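# Reorient a loose part in the up-turned right hand

## Task

A part rests loose on the palm of the up-turned hand. Rotate it within that hand until its orientation in the hand matches the two goal pictures. Only this hand may touch it; the wrist camera, its post and the arm's last link count as part of the hand. If the part touches anything else or leaves the hand, the task fails. To finish: keep it still for a moment, resting in the palm or fingers and clear of the wrist, camera and post, with the palm facing straight up. No hand motor may read "moving" or "overload" or be counting toward a shutdown (motors off from the very start are exempt). Then declare the task done.

## Robot and tools

Robot: a single arm (waist, shoulder, elbow, forearm roll, wrist pitch, wrist roll) carrying a right hand with index, middle, ring and thumb. There is no separate gripper. The hand has sixteen motors. Each digit has a grippy rubber cap at its tip; the rest of the hand is slippery. A fixed mast stands at the wrist on the palm side, at x +0.05..+0.10, z -0.16..-0.11, reaching y +0.06 m. The part must not touch it.

Frames. Scene frame: origin on the table top below the arm base, +z up, +y to the left when looking along +x. Results report end_effector_position (m) and end_effector_quat_wxyz in this frame; at long reach the printed position can be off. Hand-point frame: the point sits in front of the palm where thumb, index and middle tips meet in a pinch. +z runs along the straight fingers toward the tips, +x runs across the palm away from the thumb, and +y points out of the palm face. The palm face is at y = -0.062. Straight-finger knuckles are at z = -0.017 and the tips reach 0.139 m beyond. "Palm facing straight up" means hand +y points along scene +z.

A row is 24 numbers, each in [-1, 1]:
- Numbers 1-6 are dx, dy, dz, rx, ry, rz. They are an offset, not a pose, in the hand point's own axes, measured from the hand point's pose at the start of the action (for a call's first action, the last reported pose). 1.0 means 0.6 m or 180 deg. rx, ry, rz form one rotation vector. All zeros keeps the hand where it is.
- Numbers 7-22 are absolute hinge goals, each scaled linearly between the hinge's two stops. Order: index_mcp, index_abd, index_pip, index_dip, middle_mcp, middle_abd, middle_pip, middle_dip, ring_mcp, ring_abd, ring_pip, ring_dip, thumb_cmc, thumb_axl, thumb_mcp, thumb_ipl.
- Number 23 is current_limit: 0 mA at -1 up to 550 mA at +1, minimum 11 mA.
- Number 24 is speed: hinge set-point rate = (speed+1)/2 x 5.9 rad/s.
The last written current_limit and speed persist. They start at +0.4 and -0.6.

Hinge values. On the fingers, moving toward -1 flexes mcp, pip and dip toward the palm; straight is +0.75, +0.58 and +0.70. abd at 0 is straight; toward -1 it swings the finger away from the thumb. For the thumb:
- thumb_cmc toward -1 brings the thumb from beside the palm to in front of it (flat at +0.71).
- thumb_axl rolls the thumb about its length (straight +0.68).
- thumb_mcp (straight +0.23) and thumb_ipl (straight +0.17) bend it. With axl straight they bend toward +z; with axl near -0.40 they bend the way cmc swings it.
At a very low current_limit a finger may fail to lift itself.

Tools:
- execute_actions(actions): a list of actions. Each action is up to 15 rows, one per 1/30 s step; if shorter, the last row is held to fill 15 steps. Each row's offset is from the action's start pose, not from the previous row. An empty list only returns state and images.
- move(target, speed, blocking): target is one 24-number row whose first six numbers are an offset from the last reported pose. The path is straight; speed is 0.002-0.5 m/s (default 0.25) and turning is capped at 2x that in rad/s. The path lasts 0.5-10 s and takes the shorter turn. The hand numbers are sent at the start. Its result adds a move: line with the ending (done, off_target, moving, held, fault), the limits that acted (paced = pose clipped, held = steps blocked) and the distance from the target. With blocking=false it returns after 0.5 s; poll it with wait(0), or end it with stop, before sending new motion.
- wait(seconds 0-10): lets time pass with the last command held.
- stop(): brakes a running move.
- zoom_image(camera cam_high|cam_low|cam_wrist, region [x0,y0,x1,y1] px, at most 504x504): gives a close-up view.
- show_instructions(): shows the reference goal images.
- finished_scene(scene): ends the scene; this cannot be undone.

Each step clips the commanded pose to within 70 mm and 16 deg of the measured pose, so large offsets need several actions. The Hand target line shows where the controller is heading. A pose unreachable line means the clearance check changed or blocked what was sent.

Result hand fields are per motor in the order above:
- hand_goal: the written goals; repeating them keeps the grip.
- hand_measured: the actual positions; repeating these loosens the grip.
- hand_current_ma: positive pushes toward -1.
- hand_state: moving, goal, blocked or overload.
A motor at 495 mA or more for 5 s shuts down for 10 s, then returns to its goal. Press only slightly past the part's surface and ease the current down once the part sits still.

Avoid the following:
- Letting the part roll off the palm, or onto the mast, wrist or camera.
- Letting it touch the table or anything else.
- Fast, hard motions; an occasional outside push can nudge the part.
- Contact torque at a joint's load limit (152 N m for waist, shoulder and elbow; 38 N m for forearm roll, wrist pitch and wrist roll), or any outside force of 150 N. Either triggers a 10 s fault stop, drops the rest of the call and discards hand commands.
- Heat: holding loads heats the motors, and a MOTOR HOT warning precedes a brake stop.

Keep the palm up and use small, slow finger rolls and pushes. Finish with the part resting still, every active motor reading goal or a quietly blocked state, and the palm level.

Cameras are cam_high, cam_low and cam_wrist, each 672x504. Compare cam_wrist with the goal pictures to judge orientation.

Each tool is called after "Request:" by a JSON object that holds its "name" and its "arguments", one argument or row to a line.

Reference images:

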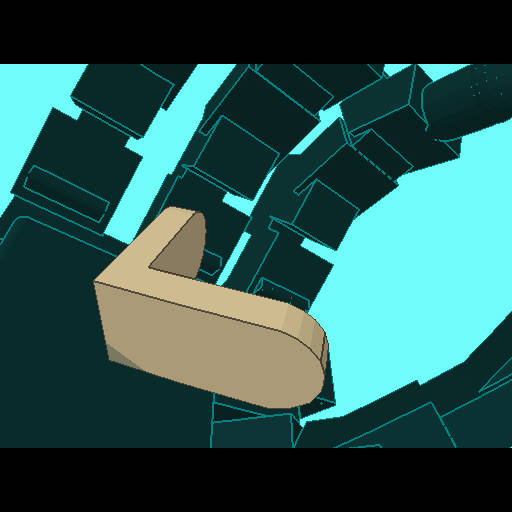

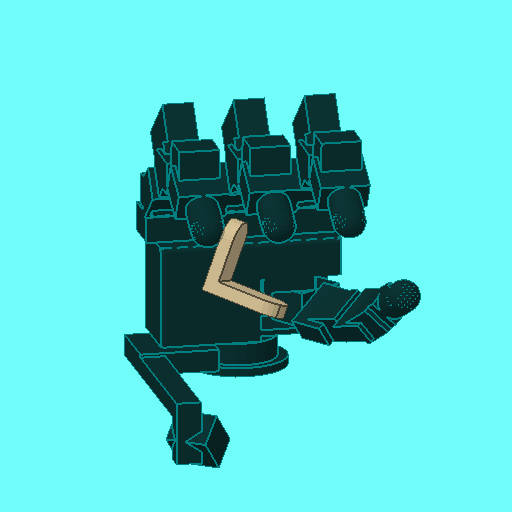

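## Session

Request:
{"name": "execute_actions", "arguments": {
  "actions": []
}}

Scene clock: 0.00 s.
end_effector_position=(+0.5976, -0.0206, +0.4993) hand_goal=(+0.046, +0.000, -0.008, +0.280, +0.046, +0.000, -0.008, +0.280, +0.046, +0.000, -0.008, +0.280, -0.104, +0.266, +0.032, -0.018) hand_measured=(+0.060, +0.000, -0.006, +0.282, +0.062, +0.000, -0.006, +0.282, +0.060, +0.000, -0.006, +0.282, -0.090, +0.270, +0.034, -0.016) hand_current_ma=(+80, +0, +14, +13, +91, +0, +14, +12, +80, +0, +13, +12, +72, +26, +13, +12) hand_state=(goal, goal, goal, goal, goal, goal, goal, goal, goal, goal, goal, goal, goal, goal, goal, goal) hand_current_limit=0.40 hand_speed=-0.60 end_effector_quat_wxyz=(+0.708, +0.698, +0.065, +0.088)
Joint positions: [ 0.468  0.558  0.375 -1.589  1.772  1.353]
Joint velocities: [-0.  0. -0.  0. -0.  0.]
Hand target: +0.598, -0.021, +0.499; +0.708, +0.698, +0.065, +0.088

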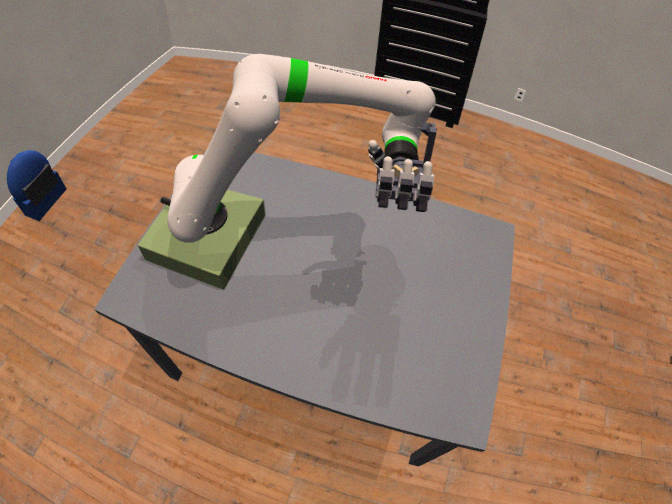

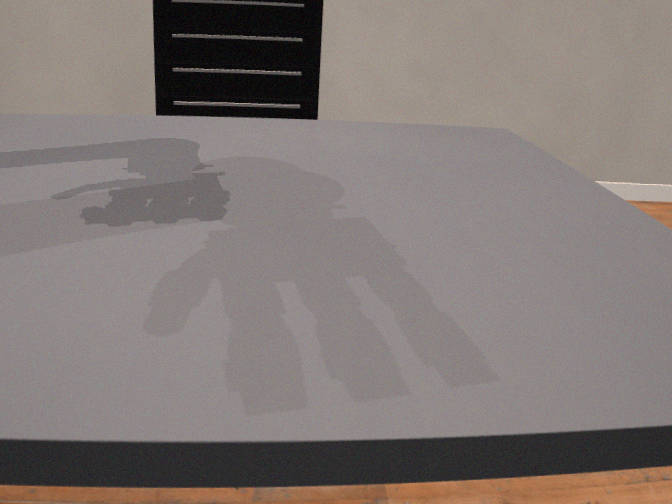

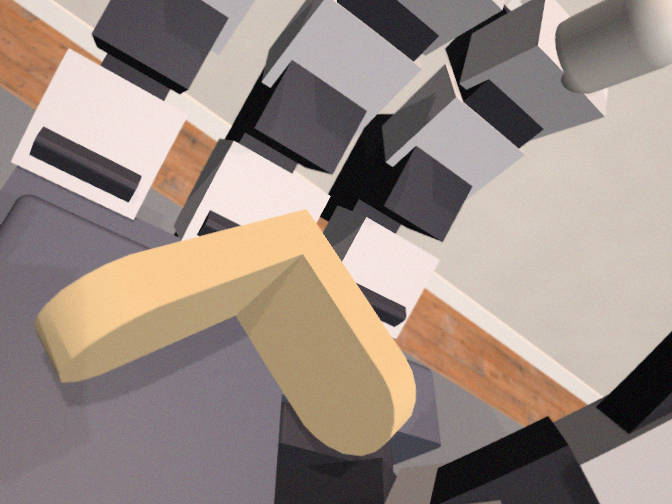

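Request:
{"name": "zoom_image", "arguments": {
  "camera": "cam_high",
  "region": [350, 110, 470, 220]
}}

Request:
{"name": "show_instructions", "arguments": {

}}

Region (350, 110, 470, 220) of cam_high's 672x504 image, scaled by 4.200, with more detail than that image has; it fills the top 462 rows of this view, and the rest is white.

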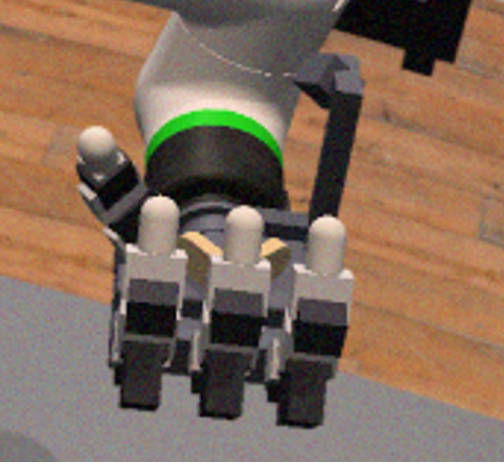

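Reference images for this scene: goal picture from the wrist camera place, goal picture looking into the palm.

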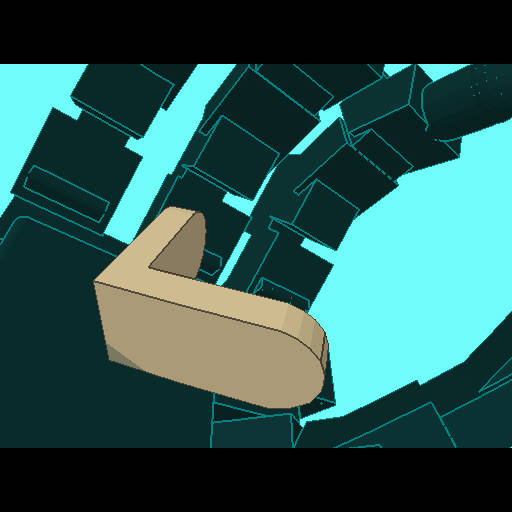

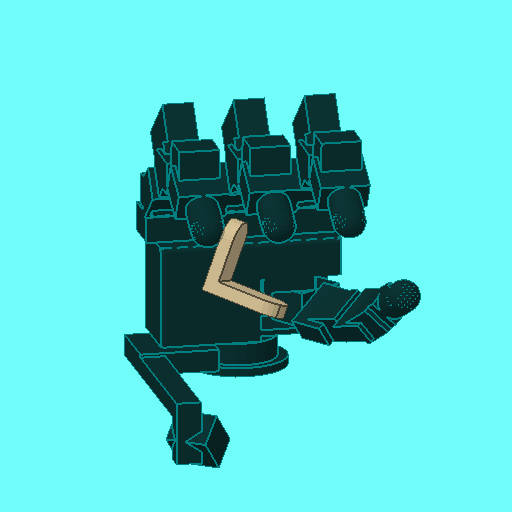

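Request:
{"name": "zoom_image", "arguments": {
  "camera": "cam_wrist",
  "region": [0, 150, 460, 504]
}}

Region (0, 150, 460, 504) of cam_wrist's 672x504 image, scaled by 1.096, with more detail than that image has; it fills the top 388 rows of this view, and the rest is white.

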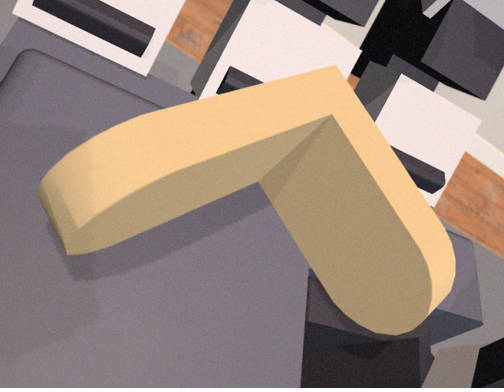

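Request:
{"name": "execute_actions", "arguments": {
  "actions": [
    [[0,0,0,0,0,0, 0.046,0,-0.008,0.28, 0.046,0,-0.008,0.28, 0.4,0,-0.9,-0.6, -0.104,0.266,0.032,-0.018, 0.4,0]],
    [[0,0,0,0,0,0, 0.046,0,-0.008,0.28, 0.046,0,-0.008,0.28, 0.05,0,-0.9,-0.6, -0.104,0.266,0.032,-0.018, 0.4,-0.4]]
  ]
}}

Scene clock: 2.43 s.
end_effector_position=(+0.5976, -0.0206, +0.4993) hand_goal=(+0.046, +0.000, -0.008, +0.280, +0.046, +0.000, -0.008, +0.280, +0.050, +0.000, -0.900, -0.600, -0.104, +0.266, +0.032, -0.018) hand_measured=(+0.060, +0.000, -0.006, +0.282, +0.062, +0.000, -0.006, +0.282, +0.064, +0.000, -0.900, -0.598, -0.090, +0.270, +0.034, -0.016) hand_current_ma=(+80, +0, +14, +13, +91, +0, +14, +12, +38, +0, +0, +12, +72, +26, +13, +12) hand_state=(goal, goal, goal, goal, goal, goal, goal, goal, moving, goal, goal, goal, goal, goal, goal, goal) hand_current_limit=0.40 hand_speed=-0.40 end_effector_quat_wxyz=(+0.708, +0.698, +0.065, +0.088)
Joint positions: [ 0.468  0.558  0.375 -1.589  1.772  1.353]
Joint velocities: [-0.    -0.001  0.    -0.001 -0.    -0.   ]
Hand target: +0.598, -0.021, +0.499; +0.708, +0.698, +0.065, +0.088
Off the commanded pose: 0.000 m, 0 deg.
Step readings (end_effector_position; steps 1 to 15: 1st action; 16 to 30: 2nd action):
0: (+0.5976, -0.0206, +0.4993)
1: (+0.5976, -0.0206, +0.4993)
2: (+0.5976, -0.0206, +0.4993)
4: (+0.5976, -0.0206, +0.4993)
8: (+0.5976, -0.0206, +0.4993)
15: (+0.5976, -0.0206, +0.4993)
16: (+0.5976, -0.0206, +0.4993)
17: (+0.5976, -0.0206, +0.4993)
19: (+0.5976, -0.0206, +0.4993)
23: (+0.5976, -0.0206, +0.4993)
30: end_effector_position above

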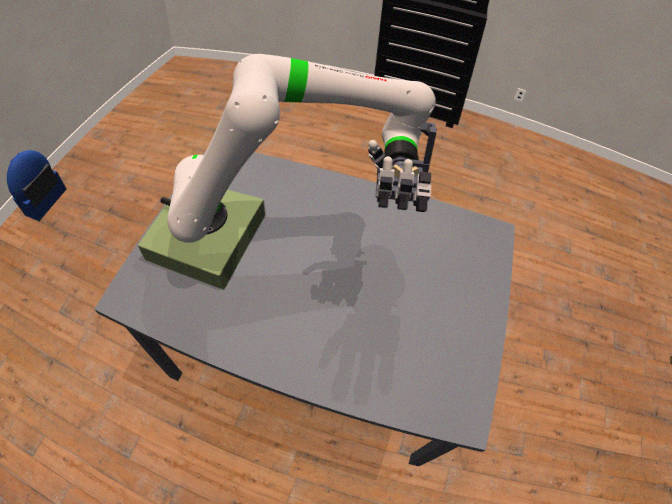

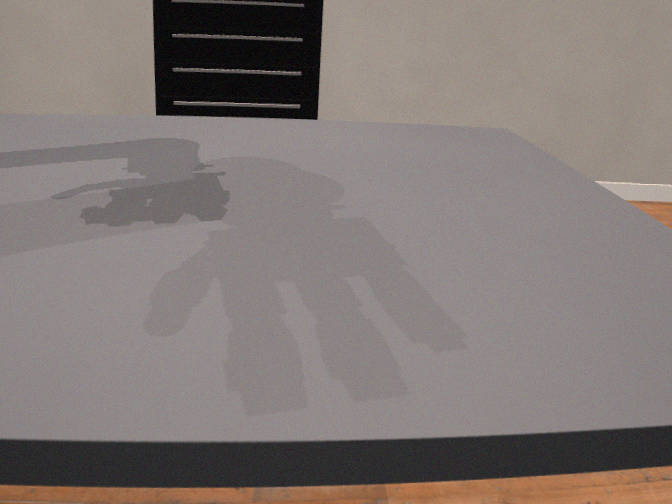

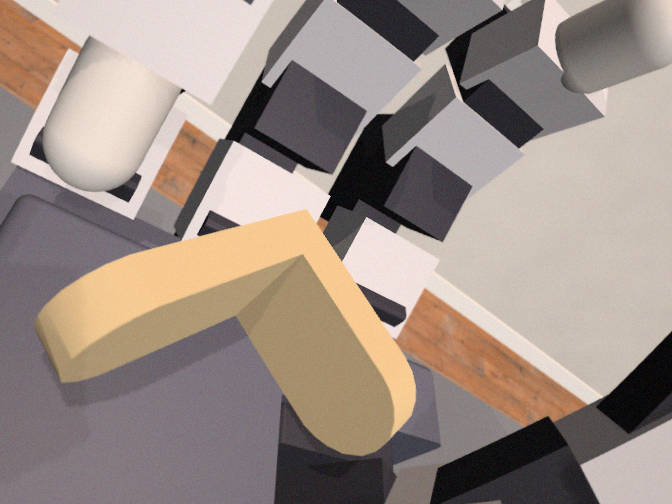

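Request:
{"name": "execute_actions", "arguments": {
  "actions": [
    [[0,0,0,0,0,0, 0.046,0,-0.008,0.28, 0.046,0,-0.008,0.28, -0.27,0,-0.9,-0.27, -0.104,0.266,0.032,-0.018, 0.4,-0.65]]
  ]
}}

Scene clock: 3.10 s.
end_effector_position=(+0.5976, -0.0206, +0.4993) hand_goal=(+0.046, +0.000, -0.008, +0.280, +0.046, +0.000, -0.008, +0.280, -0.270, +0.000, -0.900, -0.270, -0.104, +0.266, +0.032, -0.018) hand_measured=(+0.060, +0.000, -0.006, +0.282, +0.062, +0.000, -0.006, +0.282, -0.044, +0.000, -0.902, -0.498, -0.090, +0.270, +0.034, -0.016) hand_current_ma=(+80, +0, +14, +13, +91, +0, +14, +12, +385, +0, -12, -385, +72, +26, +13, +12) hand_state=(goal, goal, goal, goal, goal, goal, goal, goal, blocked, goal, goal, blocked, goal, goal, goal, goal) hand_current_limit=0.40 hand_speed=-0.65 end_effector_quat_wxyz=(+0.708, +0.698, +0.065, +0.088)
Joint positions: [ 0.468  0.558  0.375 -1.589  1.772  1.353]
Joint velocities: [ 0.001  0.     0.001 -0.    -0.     0.   ]
Hand target: +0.598, -0.021, +0.499; +0.708, +0.698, +0.065, +0.088
Off the commanded pose: 0.000 m, 0 deg.
Step readings (end_effector_position):
0: (+0.5976, -0.0206, +0.4993)
1: (+0.5976, -0.0206, +0.4993)
2: (+0.5976, -0.0206, +0.4993)
4: (+0.5976, -0.0206, +0.4993)
8: (+0.5976, -0.0206, +0.4993)
15: end_effector_position above

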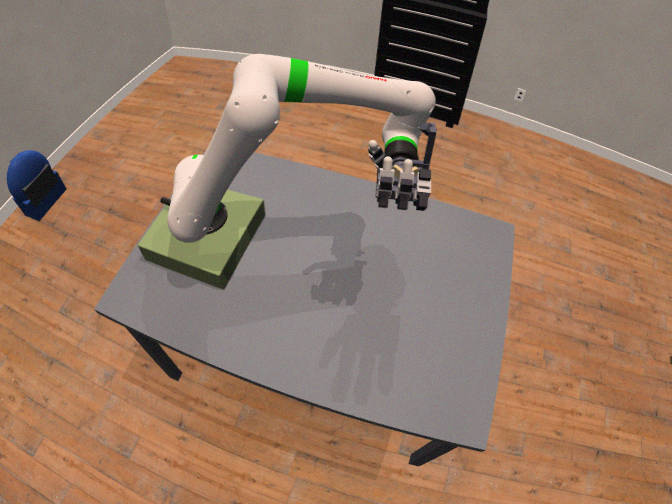

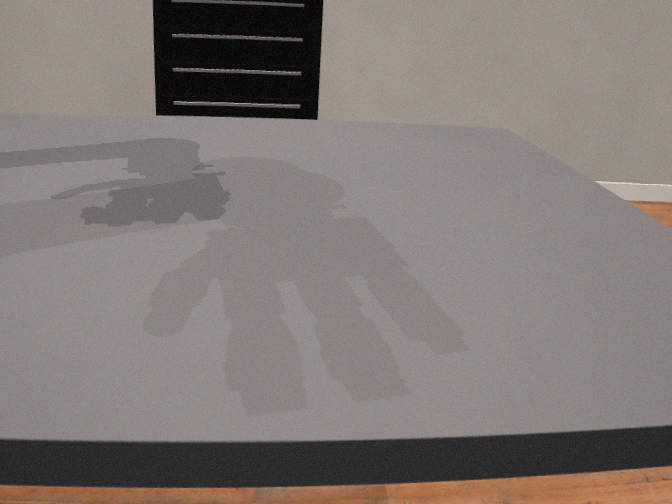

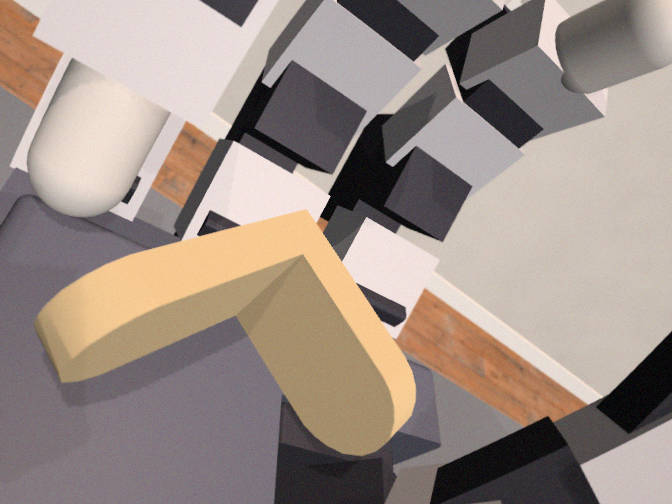

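Request:
{"name": "execute_actions", "arguments": {
  "actions": [
    [[0,0,0,0,0,0, 0.046,0,-0.008,0.28, 0.046,0,-0.008,0.28, -0.02,0,-0.76,-0.5, -0.104,0.266,0.032,-0.018, 0.4,-0.65],[0,0,0,0,0,0, 0.046,0,-0.008,0.28, 0.046,0,-0.008,0.28, -0.02,0,-0.76,-0.5, -0.104,0.266,0.032,-0.018, 0.4,-0.65],[0,0,0,0,0,0, 0.046,0,-0.008,0.28, 0.046,0,-0.008,0.28, -0.02,0,-0.76,-0.5, -0.104,0.266,0.032,-0.018, 0.4,-0.65],[0,0,0,0,0,0, 0.046,0,-0.008,0.28, 0.046,0,-0.008,0.28, -0.02,0,-0.76,-0.5, -0.104,0.266,0.032,-0.018, 0.4,-0.65],[0,0,0,0,0,0, 0.046,0,-0.008,0.28, 0.046,0,-0.008,0.28, -0.27,0,-0.74,-0.25, -0.104,0.266,0.032,-0.018, 0.4,-0.65]]
  ]
}}

Request:
{"name": "execute_actions", "arguments": {
  "actions": []
}}

Scene clock: 3.87 s.
end_effector_position=(+0.5976, -0.0206, +0.4993) hand_goal=(+0.046, +0.000, -0.008, +0.280, +0.046, +0.000, -0.008, +0.280, -0.270, +0.000, -0.740, -0.250, -0.104, +0.266, +0.032, -0.018) hand_measured=(+0.060, +0.000, -0.006, +0.282, +0.062, +0.000, -0.006, +0.282, -0.246, +0.000, -0.748, -0.266, -0.090, +0.270, +0.034, -0.016) hand_current_ma=(+80, +0, +14, +13, +91, +0, +14, +12, -2, +0, -41, +11, +72, +26, +13, +12) hand_state=(goal, goal, goal, goal, goal, goal, goal, goal, moving, goal, goal, moving, goal, goal, goal, goal) hand_current_limit=0.40 hand_speed=-0.65 end_effector_quat_wxyz=(+0.708, +0.698, +0.065, +0.088)
Joint positions: [ 0.468  0.558  0.375 -1.589  1.772  1.353]
Joint velocities: [-0.    -0.002 -0.     0.001  0.001 -0.   ]
Hand target: +0.598, -0.021, +0.499; +0.708, +0.698, +0.065, +0.088
Off the commanded pose: 0.000 m, 0 deg.
Step readings (end_effector_position):
0: (+0.5976, -0.0206, +0.4993)
1: (+0.5976, -0.0206, +0.4993)
2: (+0.5976, -0.0206, +0.4993)
4: (+0.5976, -0.0206, +0.4993)
8: (+0.5976, -0.0206, +0.4993)
15: end_effector_position above

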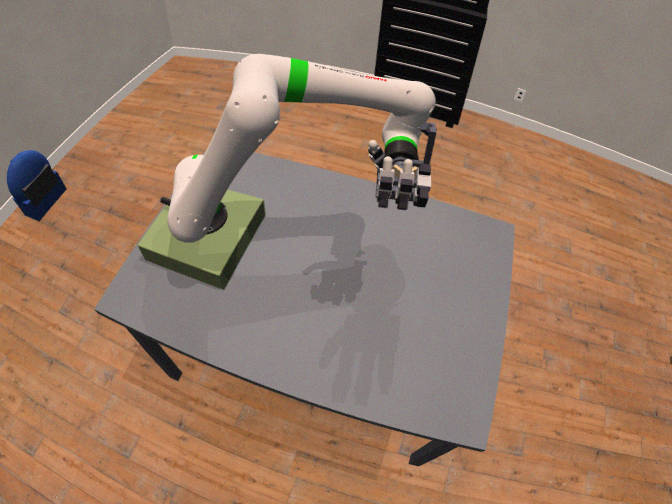

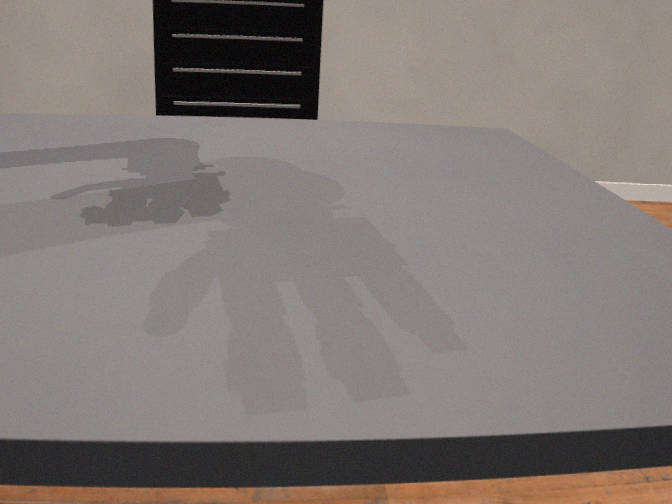

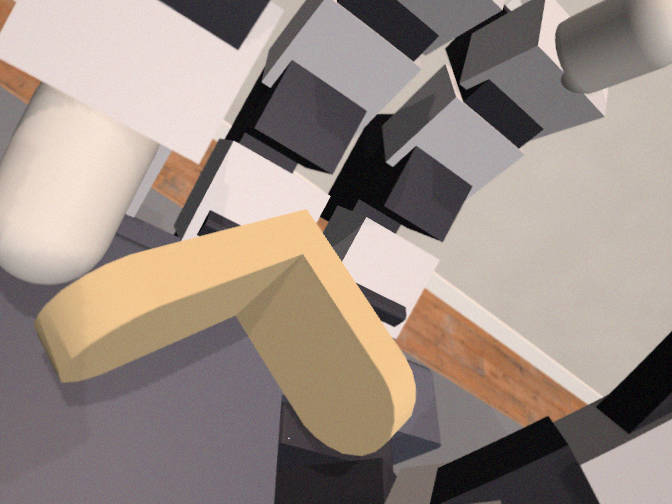

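Scene clock: 3.87 s.
end_effector_position=(+0.5976, -0.0206, +0.4993) hand_goal=(+0.046, +0.000, -0.008, +0.280, +0.046, +0.000, -0.008, +0.280, -0.270, +0.000, -0.740, -0.250, -0.104, +0.266, +0.032, -0.018) hand_measured=(+0.060, +0.000, -0.006, +0.282, +0.062, +0.000, -0.006, +0.282, -0.246, +0.000, -0.748, -0.266, -0.090, +0.270, +0.034, -0.016) hand_current_ma=(+80, +0, +14, +13, +91, +0, +14, +12, -2, +0, -41, +11, +72, +26, +13, +12) hand_state=(goal, goal, goal, goal, goal, goal, goal, goal, moving, goal, goal, moving, goal, goal, goal, goal) hand_current_limit=0.40 hand_speed=-0.65 end_effector_quat_wxyz=(+0.708, +0.698, +0.065, +0.088)
Joint positions: [ 0.468  0.558  0.375 -1.589  1.772  1.353]
Joint velocities: [-0.    -0.002 -0.     0.001  0.001 -0.   ]
Hand target: +0.598, -0.021, +0.499; +0.708, +0.698, +0.065, +0.088
Off the commanded pose: 0.000 m, 0 deg.

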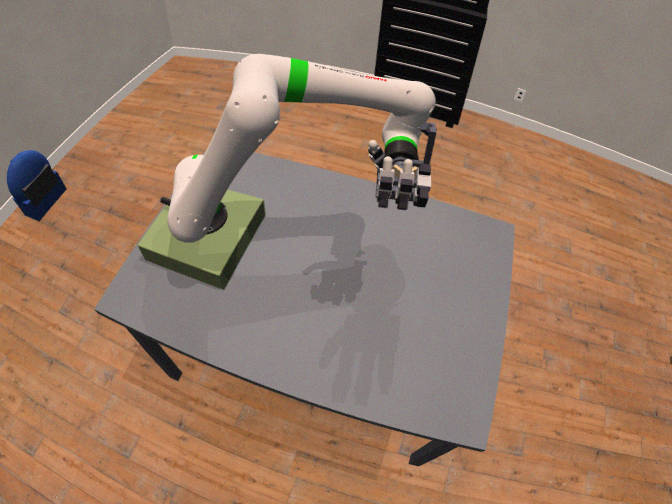

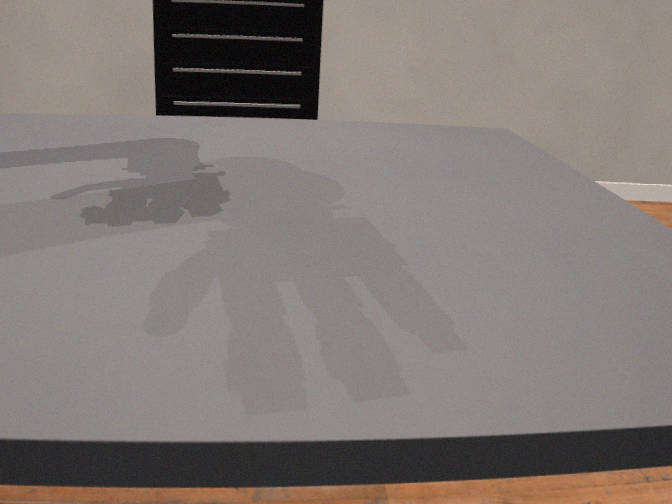

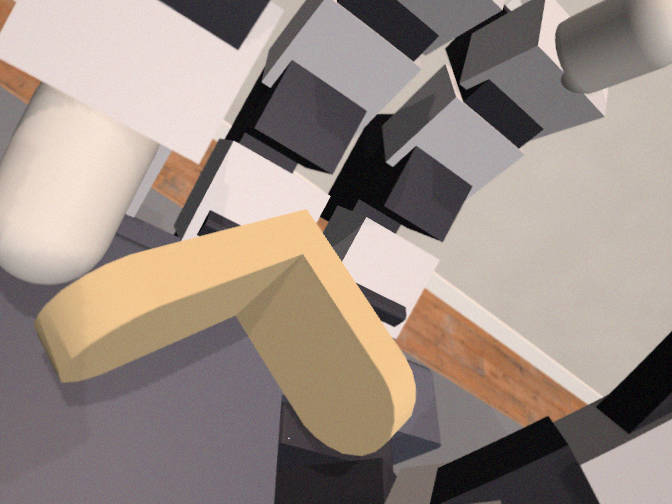

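Request:
{"name": "execute_actions", "arguments": {
  "actions": [
    [[0,0,0,0,0,0, 0.046,0,-0.008,0.28, 0.046,0,-0.008,0.28, -0.48,0.2,-0.59,-0.1, -0.104,0.266,0.032,-0.018, 0.4,-0.75]]
  ]
}}

Scene clock: 4.47 s.
end_effector_position=(+0.5976, -0.0206, +0.4993) hand_goal=(+0.046, +0.000, -0.008, +0.280, +0.046, +0.000, -0.008, +0.280, -0.480, +0.200, -0.590, -0.100, -0.104, +0.266, +0.032, -0.018) hand_measured=(+0.060, +0.000, -0.006, +0.282, +0.062, +0.000, -0.006, +0.282, -0.478, +0.198, -0.598, -0.104, -0.090, +0.270, +0.034, -0.016) hand_current_ma=(+80, +0, +14, +13, +91, +0, +14, +12, +0, -11, -44, -19, +72, +26, +13, +12) hand_state=(goal, goal, goal, goal, goal, goal, goal, goal, moving, goal, goal, goal, goal, goal, goal, goal) hand_current_limit=0.40 hand_speed=-0.75 end_effector_quat_wxyz=(+0.708, +0.698, +0.065, +0.088)
Joint positions: [ 0.468  0.558  0.375 -1.589  1.772  1.353]
Joint velocities: [ 0.     0.     0.     0.    -0.001  0.001]
Hand target: +0.598, -0.021, +0.499; +0.708, +0.698, +0.065, +0.088
Off the commanded pose: 0.000 m, 0 deg.
Step readings (end_effector_position):
0: (+0.5976, -0.0206, +0.4993)
1: (+0.5976, -0.0206, +0.4993)
2: (+0.5976, -0.0206, +0.4993)
4: (+0.5976, -0.0206, +0.4993)
8: (+0.5976, -0.0206, +0.4993)
15: end_effector_position above

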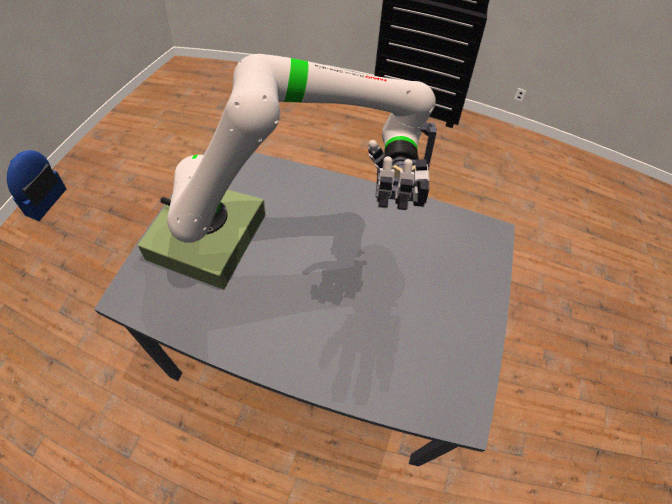

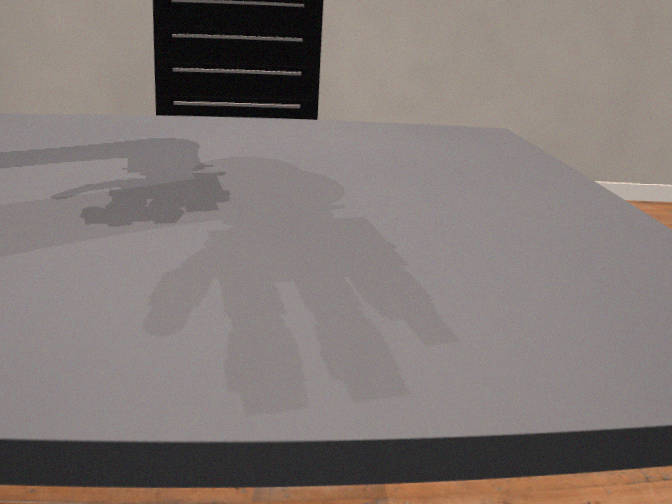

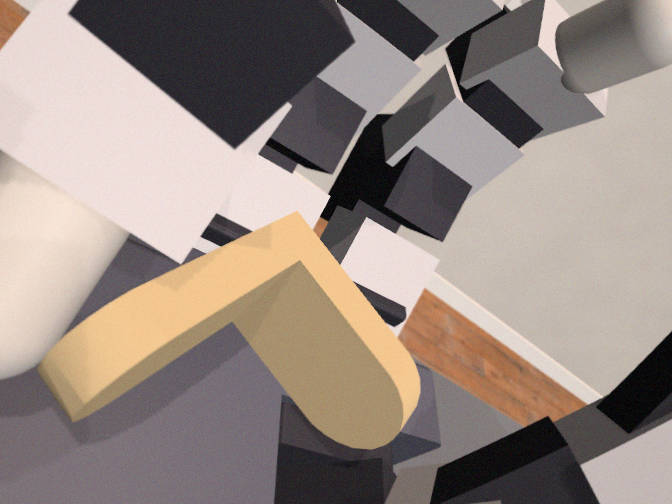

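Request:
{"name": "execute_actions", "arguments": {
  "actions": [
    [[0,0,0,0,0,0, 0.046,0,-0.008,0.28, 0.3,0,0.2,0.28, -0.62,0.2,-0.445,-0.03, -0.104,0.266,0.032,-0.018, 0.4,-0.75]],
    [[0,0,0,0,0,0, 0.046,0,-0.008,0.28, 0.3,0,0.2,0.28, -0.78,0.5,-0.23,0.11, -0.104,0.266,0.032,-0.018, 0.4,-0.75]]
  ]
}}

Scene clock: 6.30 s.
end_effector_position=(+0.5976, -0.0206, +0.4993) hand_goal=(+0.046, +0.000, -0.008, +0.280, +0.300, +0.000, +0.200, +0.280, -0.780, +0.500, -0.230, +0.110, -0.104, +0.266, +0.032, -0.018) hand_measured=(+0.060, +0.000, -0.006, +0.282, +0.308, +0.000, +0.198, +0.282, -0.760, +0.484, -0.234, +0.104, -0.090, +0.270, +0.034, -0.016) hand_current_ma=(+80, +0, +14, +13, +44, +0, -5, +12, +109, -11, -8, -19, +72, +26, +13, +12) hand_state=(goal, goal, goal, goal, goal, goal, goal, goal, goal, moving, moving, moving, goal, goal, goal, goal) hand_current_limit=0.40 hand_speed=-0.75 end_effector_quat_wxyz=(+0.708, +0.698, +0.065, +0.088)
Joint positions: [ 0.468  0.558  0.375 -1.589  1.772  1.353]
Joint velocities: [ 0.     0.     0.001  0.001  0.    -0.   ]
Hand target: +0.598, -0.021, +0.499; +0.708, +0.698, +0.065, +0.088
Off the commanded pose: 0.000 m, 0 deg.
Step readings (end_effector_position; steps 1 to 15: 1st action; 16 to 30: 2nd action):
0: (+0.5976, -0.0206, +0.4993)
1: (+0.5976, -0.0206, +0.4993)
2: (+0.5976, -0.0206, +0.4993)
4: (+0.5976, -0.0206, +0.4993)
8: (+0.5976, -0.0206, +0.4993)
15: (+0.5976, -0.0206, +0.4993)
16: (+0.5976, -0.0206, +0.4993)
17: (+0.5976, -0.0206, +0.4993)
19: (+0.5976, -0.0206, +0.4993)
23: (+0.5976, -0.0206, +0.4993)
30: end_effector_position above

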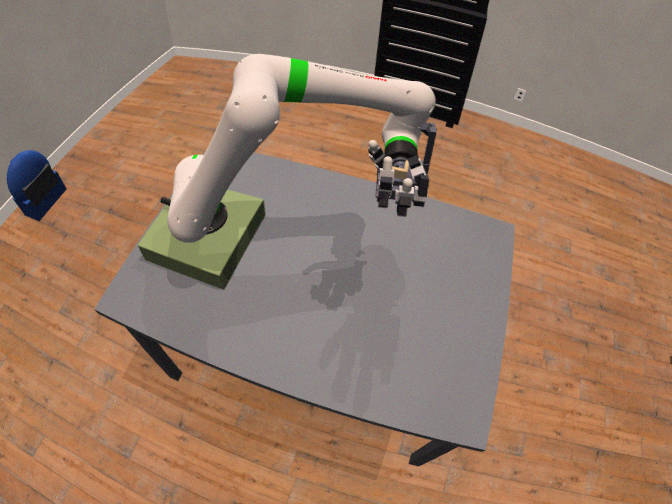

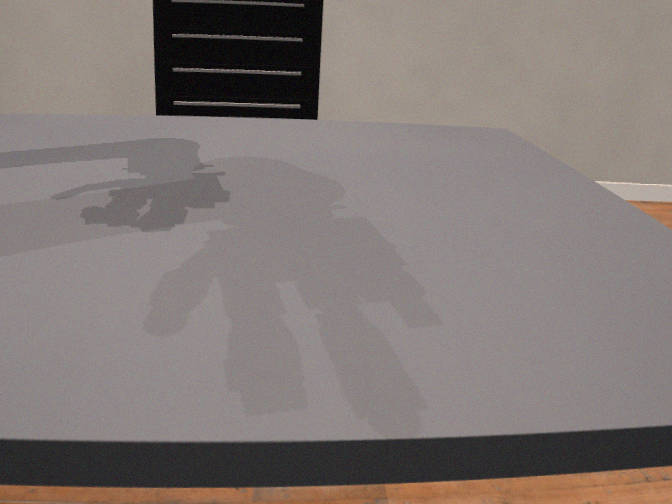

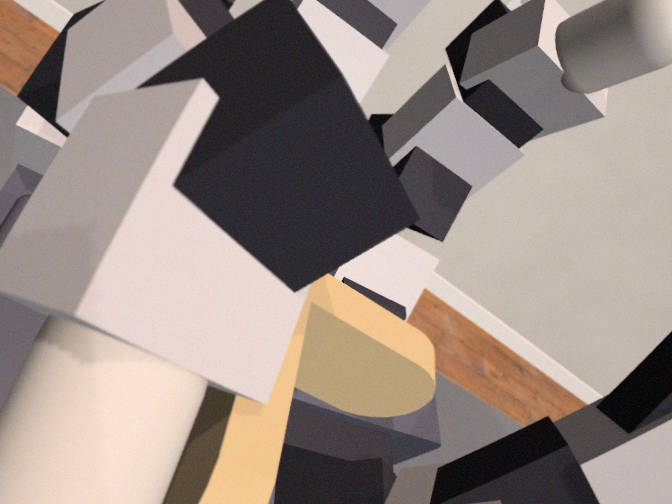

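Request:
{"name": "execute_actions", "arguments": {
  "actions": [
    [[0,0,0,0,0,0, 0.046,0,-0.008,0.28, 0.3,0,0.2,0.28, -0.66,0.0,-0.23,0.11, -0.104,0.266,0.032,-0.018, 0.4,-0.5],[0,0,0,0,0,0, 0.046,0,-0.008,0.28, 0.3,0,0.2,0.28, -0.66,0.0,-0.23,0.11, -0.104,0.266,0.032,-0.018, 0.4,-0.5],[0,0,0,0,0,0, 0.046,0,-0.008,0.28, 0.3,0,0.2,0.28, -0.66,0.0,-0.23,0.11, -0.104,0.266,0.032,-0.018, 0.4,-0.5],[0,0,0,0,0,0, 0.046,0,-0.008,0.28, 0.3,0,0.2,0.28, -0.66,0.0,-0.23,0.11, -0.104,0.266,0.032,-0.018, 0.4,-0.5],[0,0,0,0,0,0, 0.046,0,-0.008,0.28, 0.3,0,0.2,0.28, -0.66,0.0,-0.23,0.11, -0.104,0.266,0.032,-0.018, 0.4,-0.5],[0,0,0,0,0,0, 0.35,0,0.2,0.28, 0.35,0,0.2,0.28, 0.05,0.0,-0.1,0.28, -0.104,0.266,0.032,-0.018, 0.4,0.1]]
  ]
}}

Request:
{"name": "wait", "arguments": {
  "seconds": 0.2
}}

Request:
{"name": "zoom_image", "arguments": {
  "camera": "cam_high",
  "region": [350, 110, 470, 220]
}}

Scene clock: 7.10 s.
end_effector_position=(+0.5976, -0.0206, +0.4993) hand_goal=(+0.350, +0.000, +0.200, +0.280, +0.350, +0.000, +0.200, +0.280, +0.050, +0.000, -0.100, +0.280, -0.104, +0.266, +0.032, -0.018) hand_measured=(+0.342, +0.000, +0.198, +0.282, +0.358, +0.000, +0.200, +0.282, -0.414, +0.014, -0.108, +0.276, -0.090, +0.270, +0.034, -0.016) hand_current_ma=(+94, +0, +1, +12, +47, +0, -3, +12, -68, -13, -37, -20, +72, +26, +13, +12) hand_state=(moving, goal, moving, goal, goal, goal, goal, goal, moving, moving, goal, goal, goal, goal, goal, goal) hand_current_limit=0.40 hand_speed=0.10 end_effector_quat_wxyz=(+0.708, +0.698, +0.065, +0.088)
Joint positions: [ 0.468  0.558  0.375 -1.589  1.772  1.353]
Joint velocities: [-0.    -0.002 -0.001 -0.    -0.001 -0.002]
Hand target: +0.598, -0.021, +0.499; +0.708, +0.698, +0.065, +0.088
Off the commanded pose: 0.000 m, 0 deg.
Step readings (end_effector_position):
0: (+0.5976, -0.0206, +0.4993)
1: (+0.5976, -0.0206, +0.4993)
2: (+0.5976, -0.0206, +0.4993)
4: (+0.5976, -0.0206, +0.4993)
8: (+0.5976, -0.0206, +0.4993)
15: end_effector_position above

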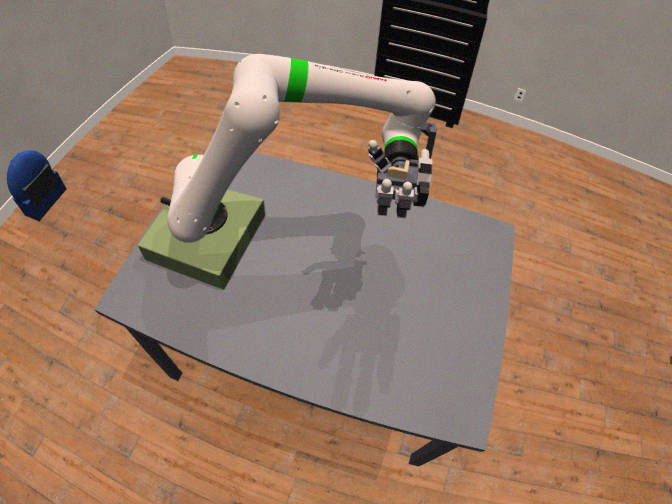

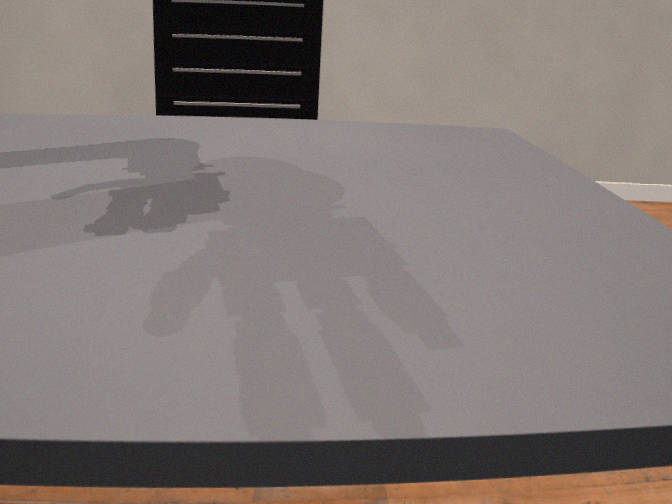

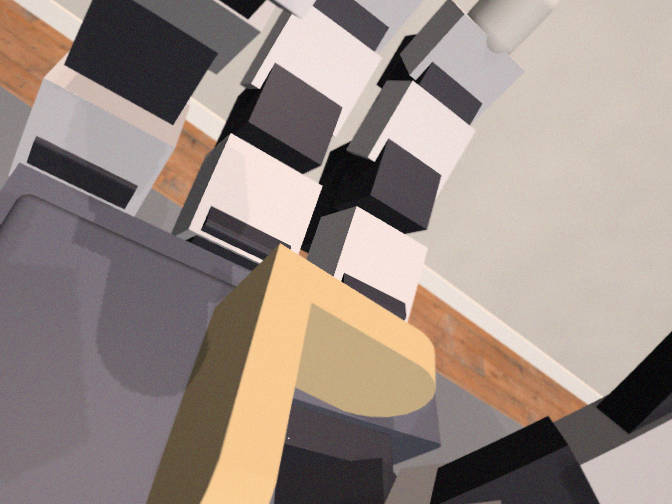

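Scene clock: 7.30 s.
end_effector_position=(+0.5976, -0.0206, +0.4993) hand_goal=(+0.350, +0.000, +0.200, +0.280, +0.350, +0.000, +0.200, +0.280, +0.050, +0.000, -0.100, +0.280, -0.104, +0.266, +0.032, -0.018) hand_measured=(+0.356, +0.000, +0.200, +0.282, +0.358, +0.000, +0.200, +0.282, -0.204, +0.004, -0.106, +0.276, -0.090, +0.270, +0.034, -0.016) hand_current_ma=(+41, +0, -3, +12, +47, +0, -3, +12, -48, +15, -30, -20, +72, +26, +13, +12) hand_state=(goal, goal, goal, goal, goal, goal, goal, goal, moving, goal, goal, goal, goal, goal, goal, goal) hand_current_limit=0.40 hand_speed=0.10 end_effector_quat_wxyz=(+0.708, +0.698, +0.065, +0.088)
Joint positions: [ 0.468  0.558  0.375 -1.589  1.772  1.353]
Joint velocities: [ 0.    -0.    -0.     0.002  0.001  0.   ]
Hand target: +0.598, -0.021, +0.499; +0.708, +0.698, +0.065, +0.088
Off the commanded pose: 0.000 m, 0 deg.
wait: 0.20 s; no rest

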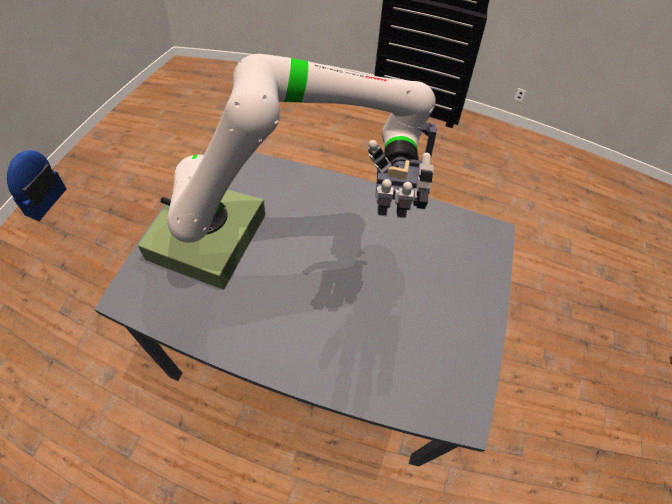

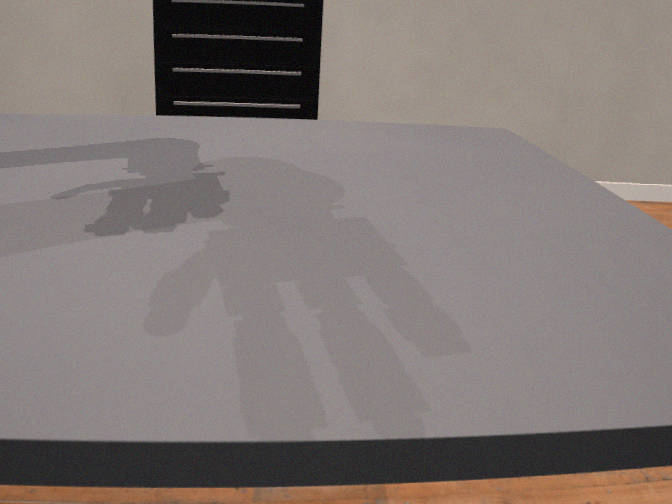

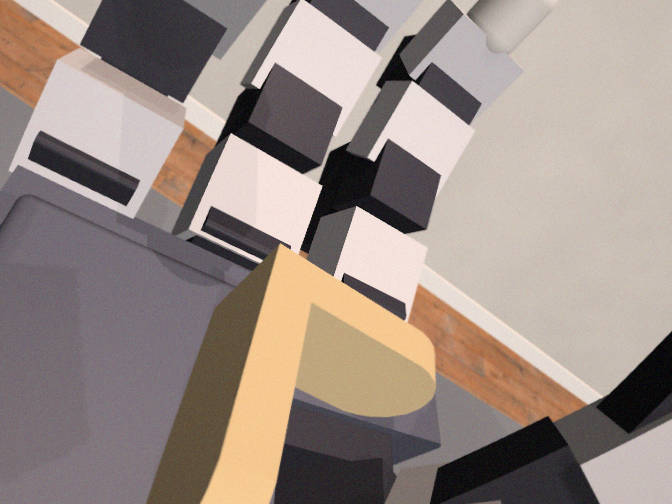

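Region (350, 110, 470, 220) of cam_high's 672x504 image, scaled by 4.200, with more detail than that image has; it fills the top 462 rows of this view, and the rest is white.

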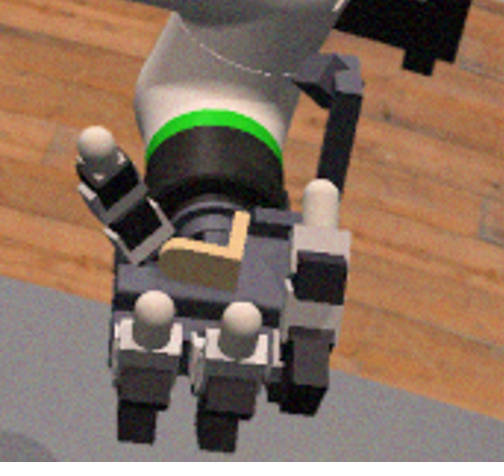

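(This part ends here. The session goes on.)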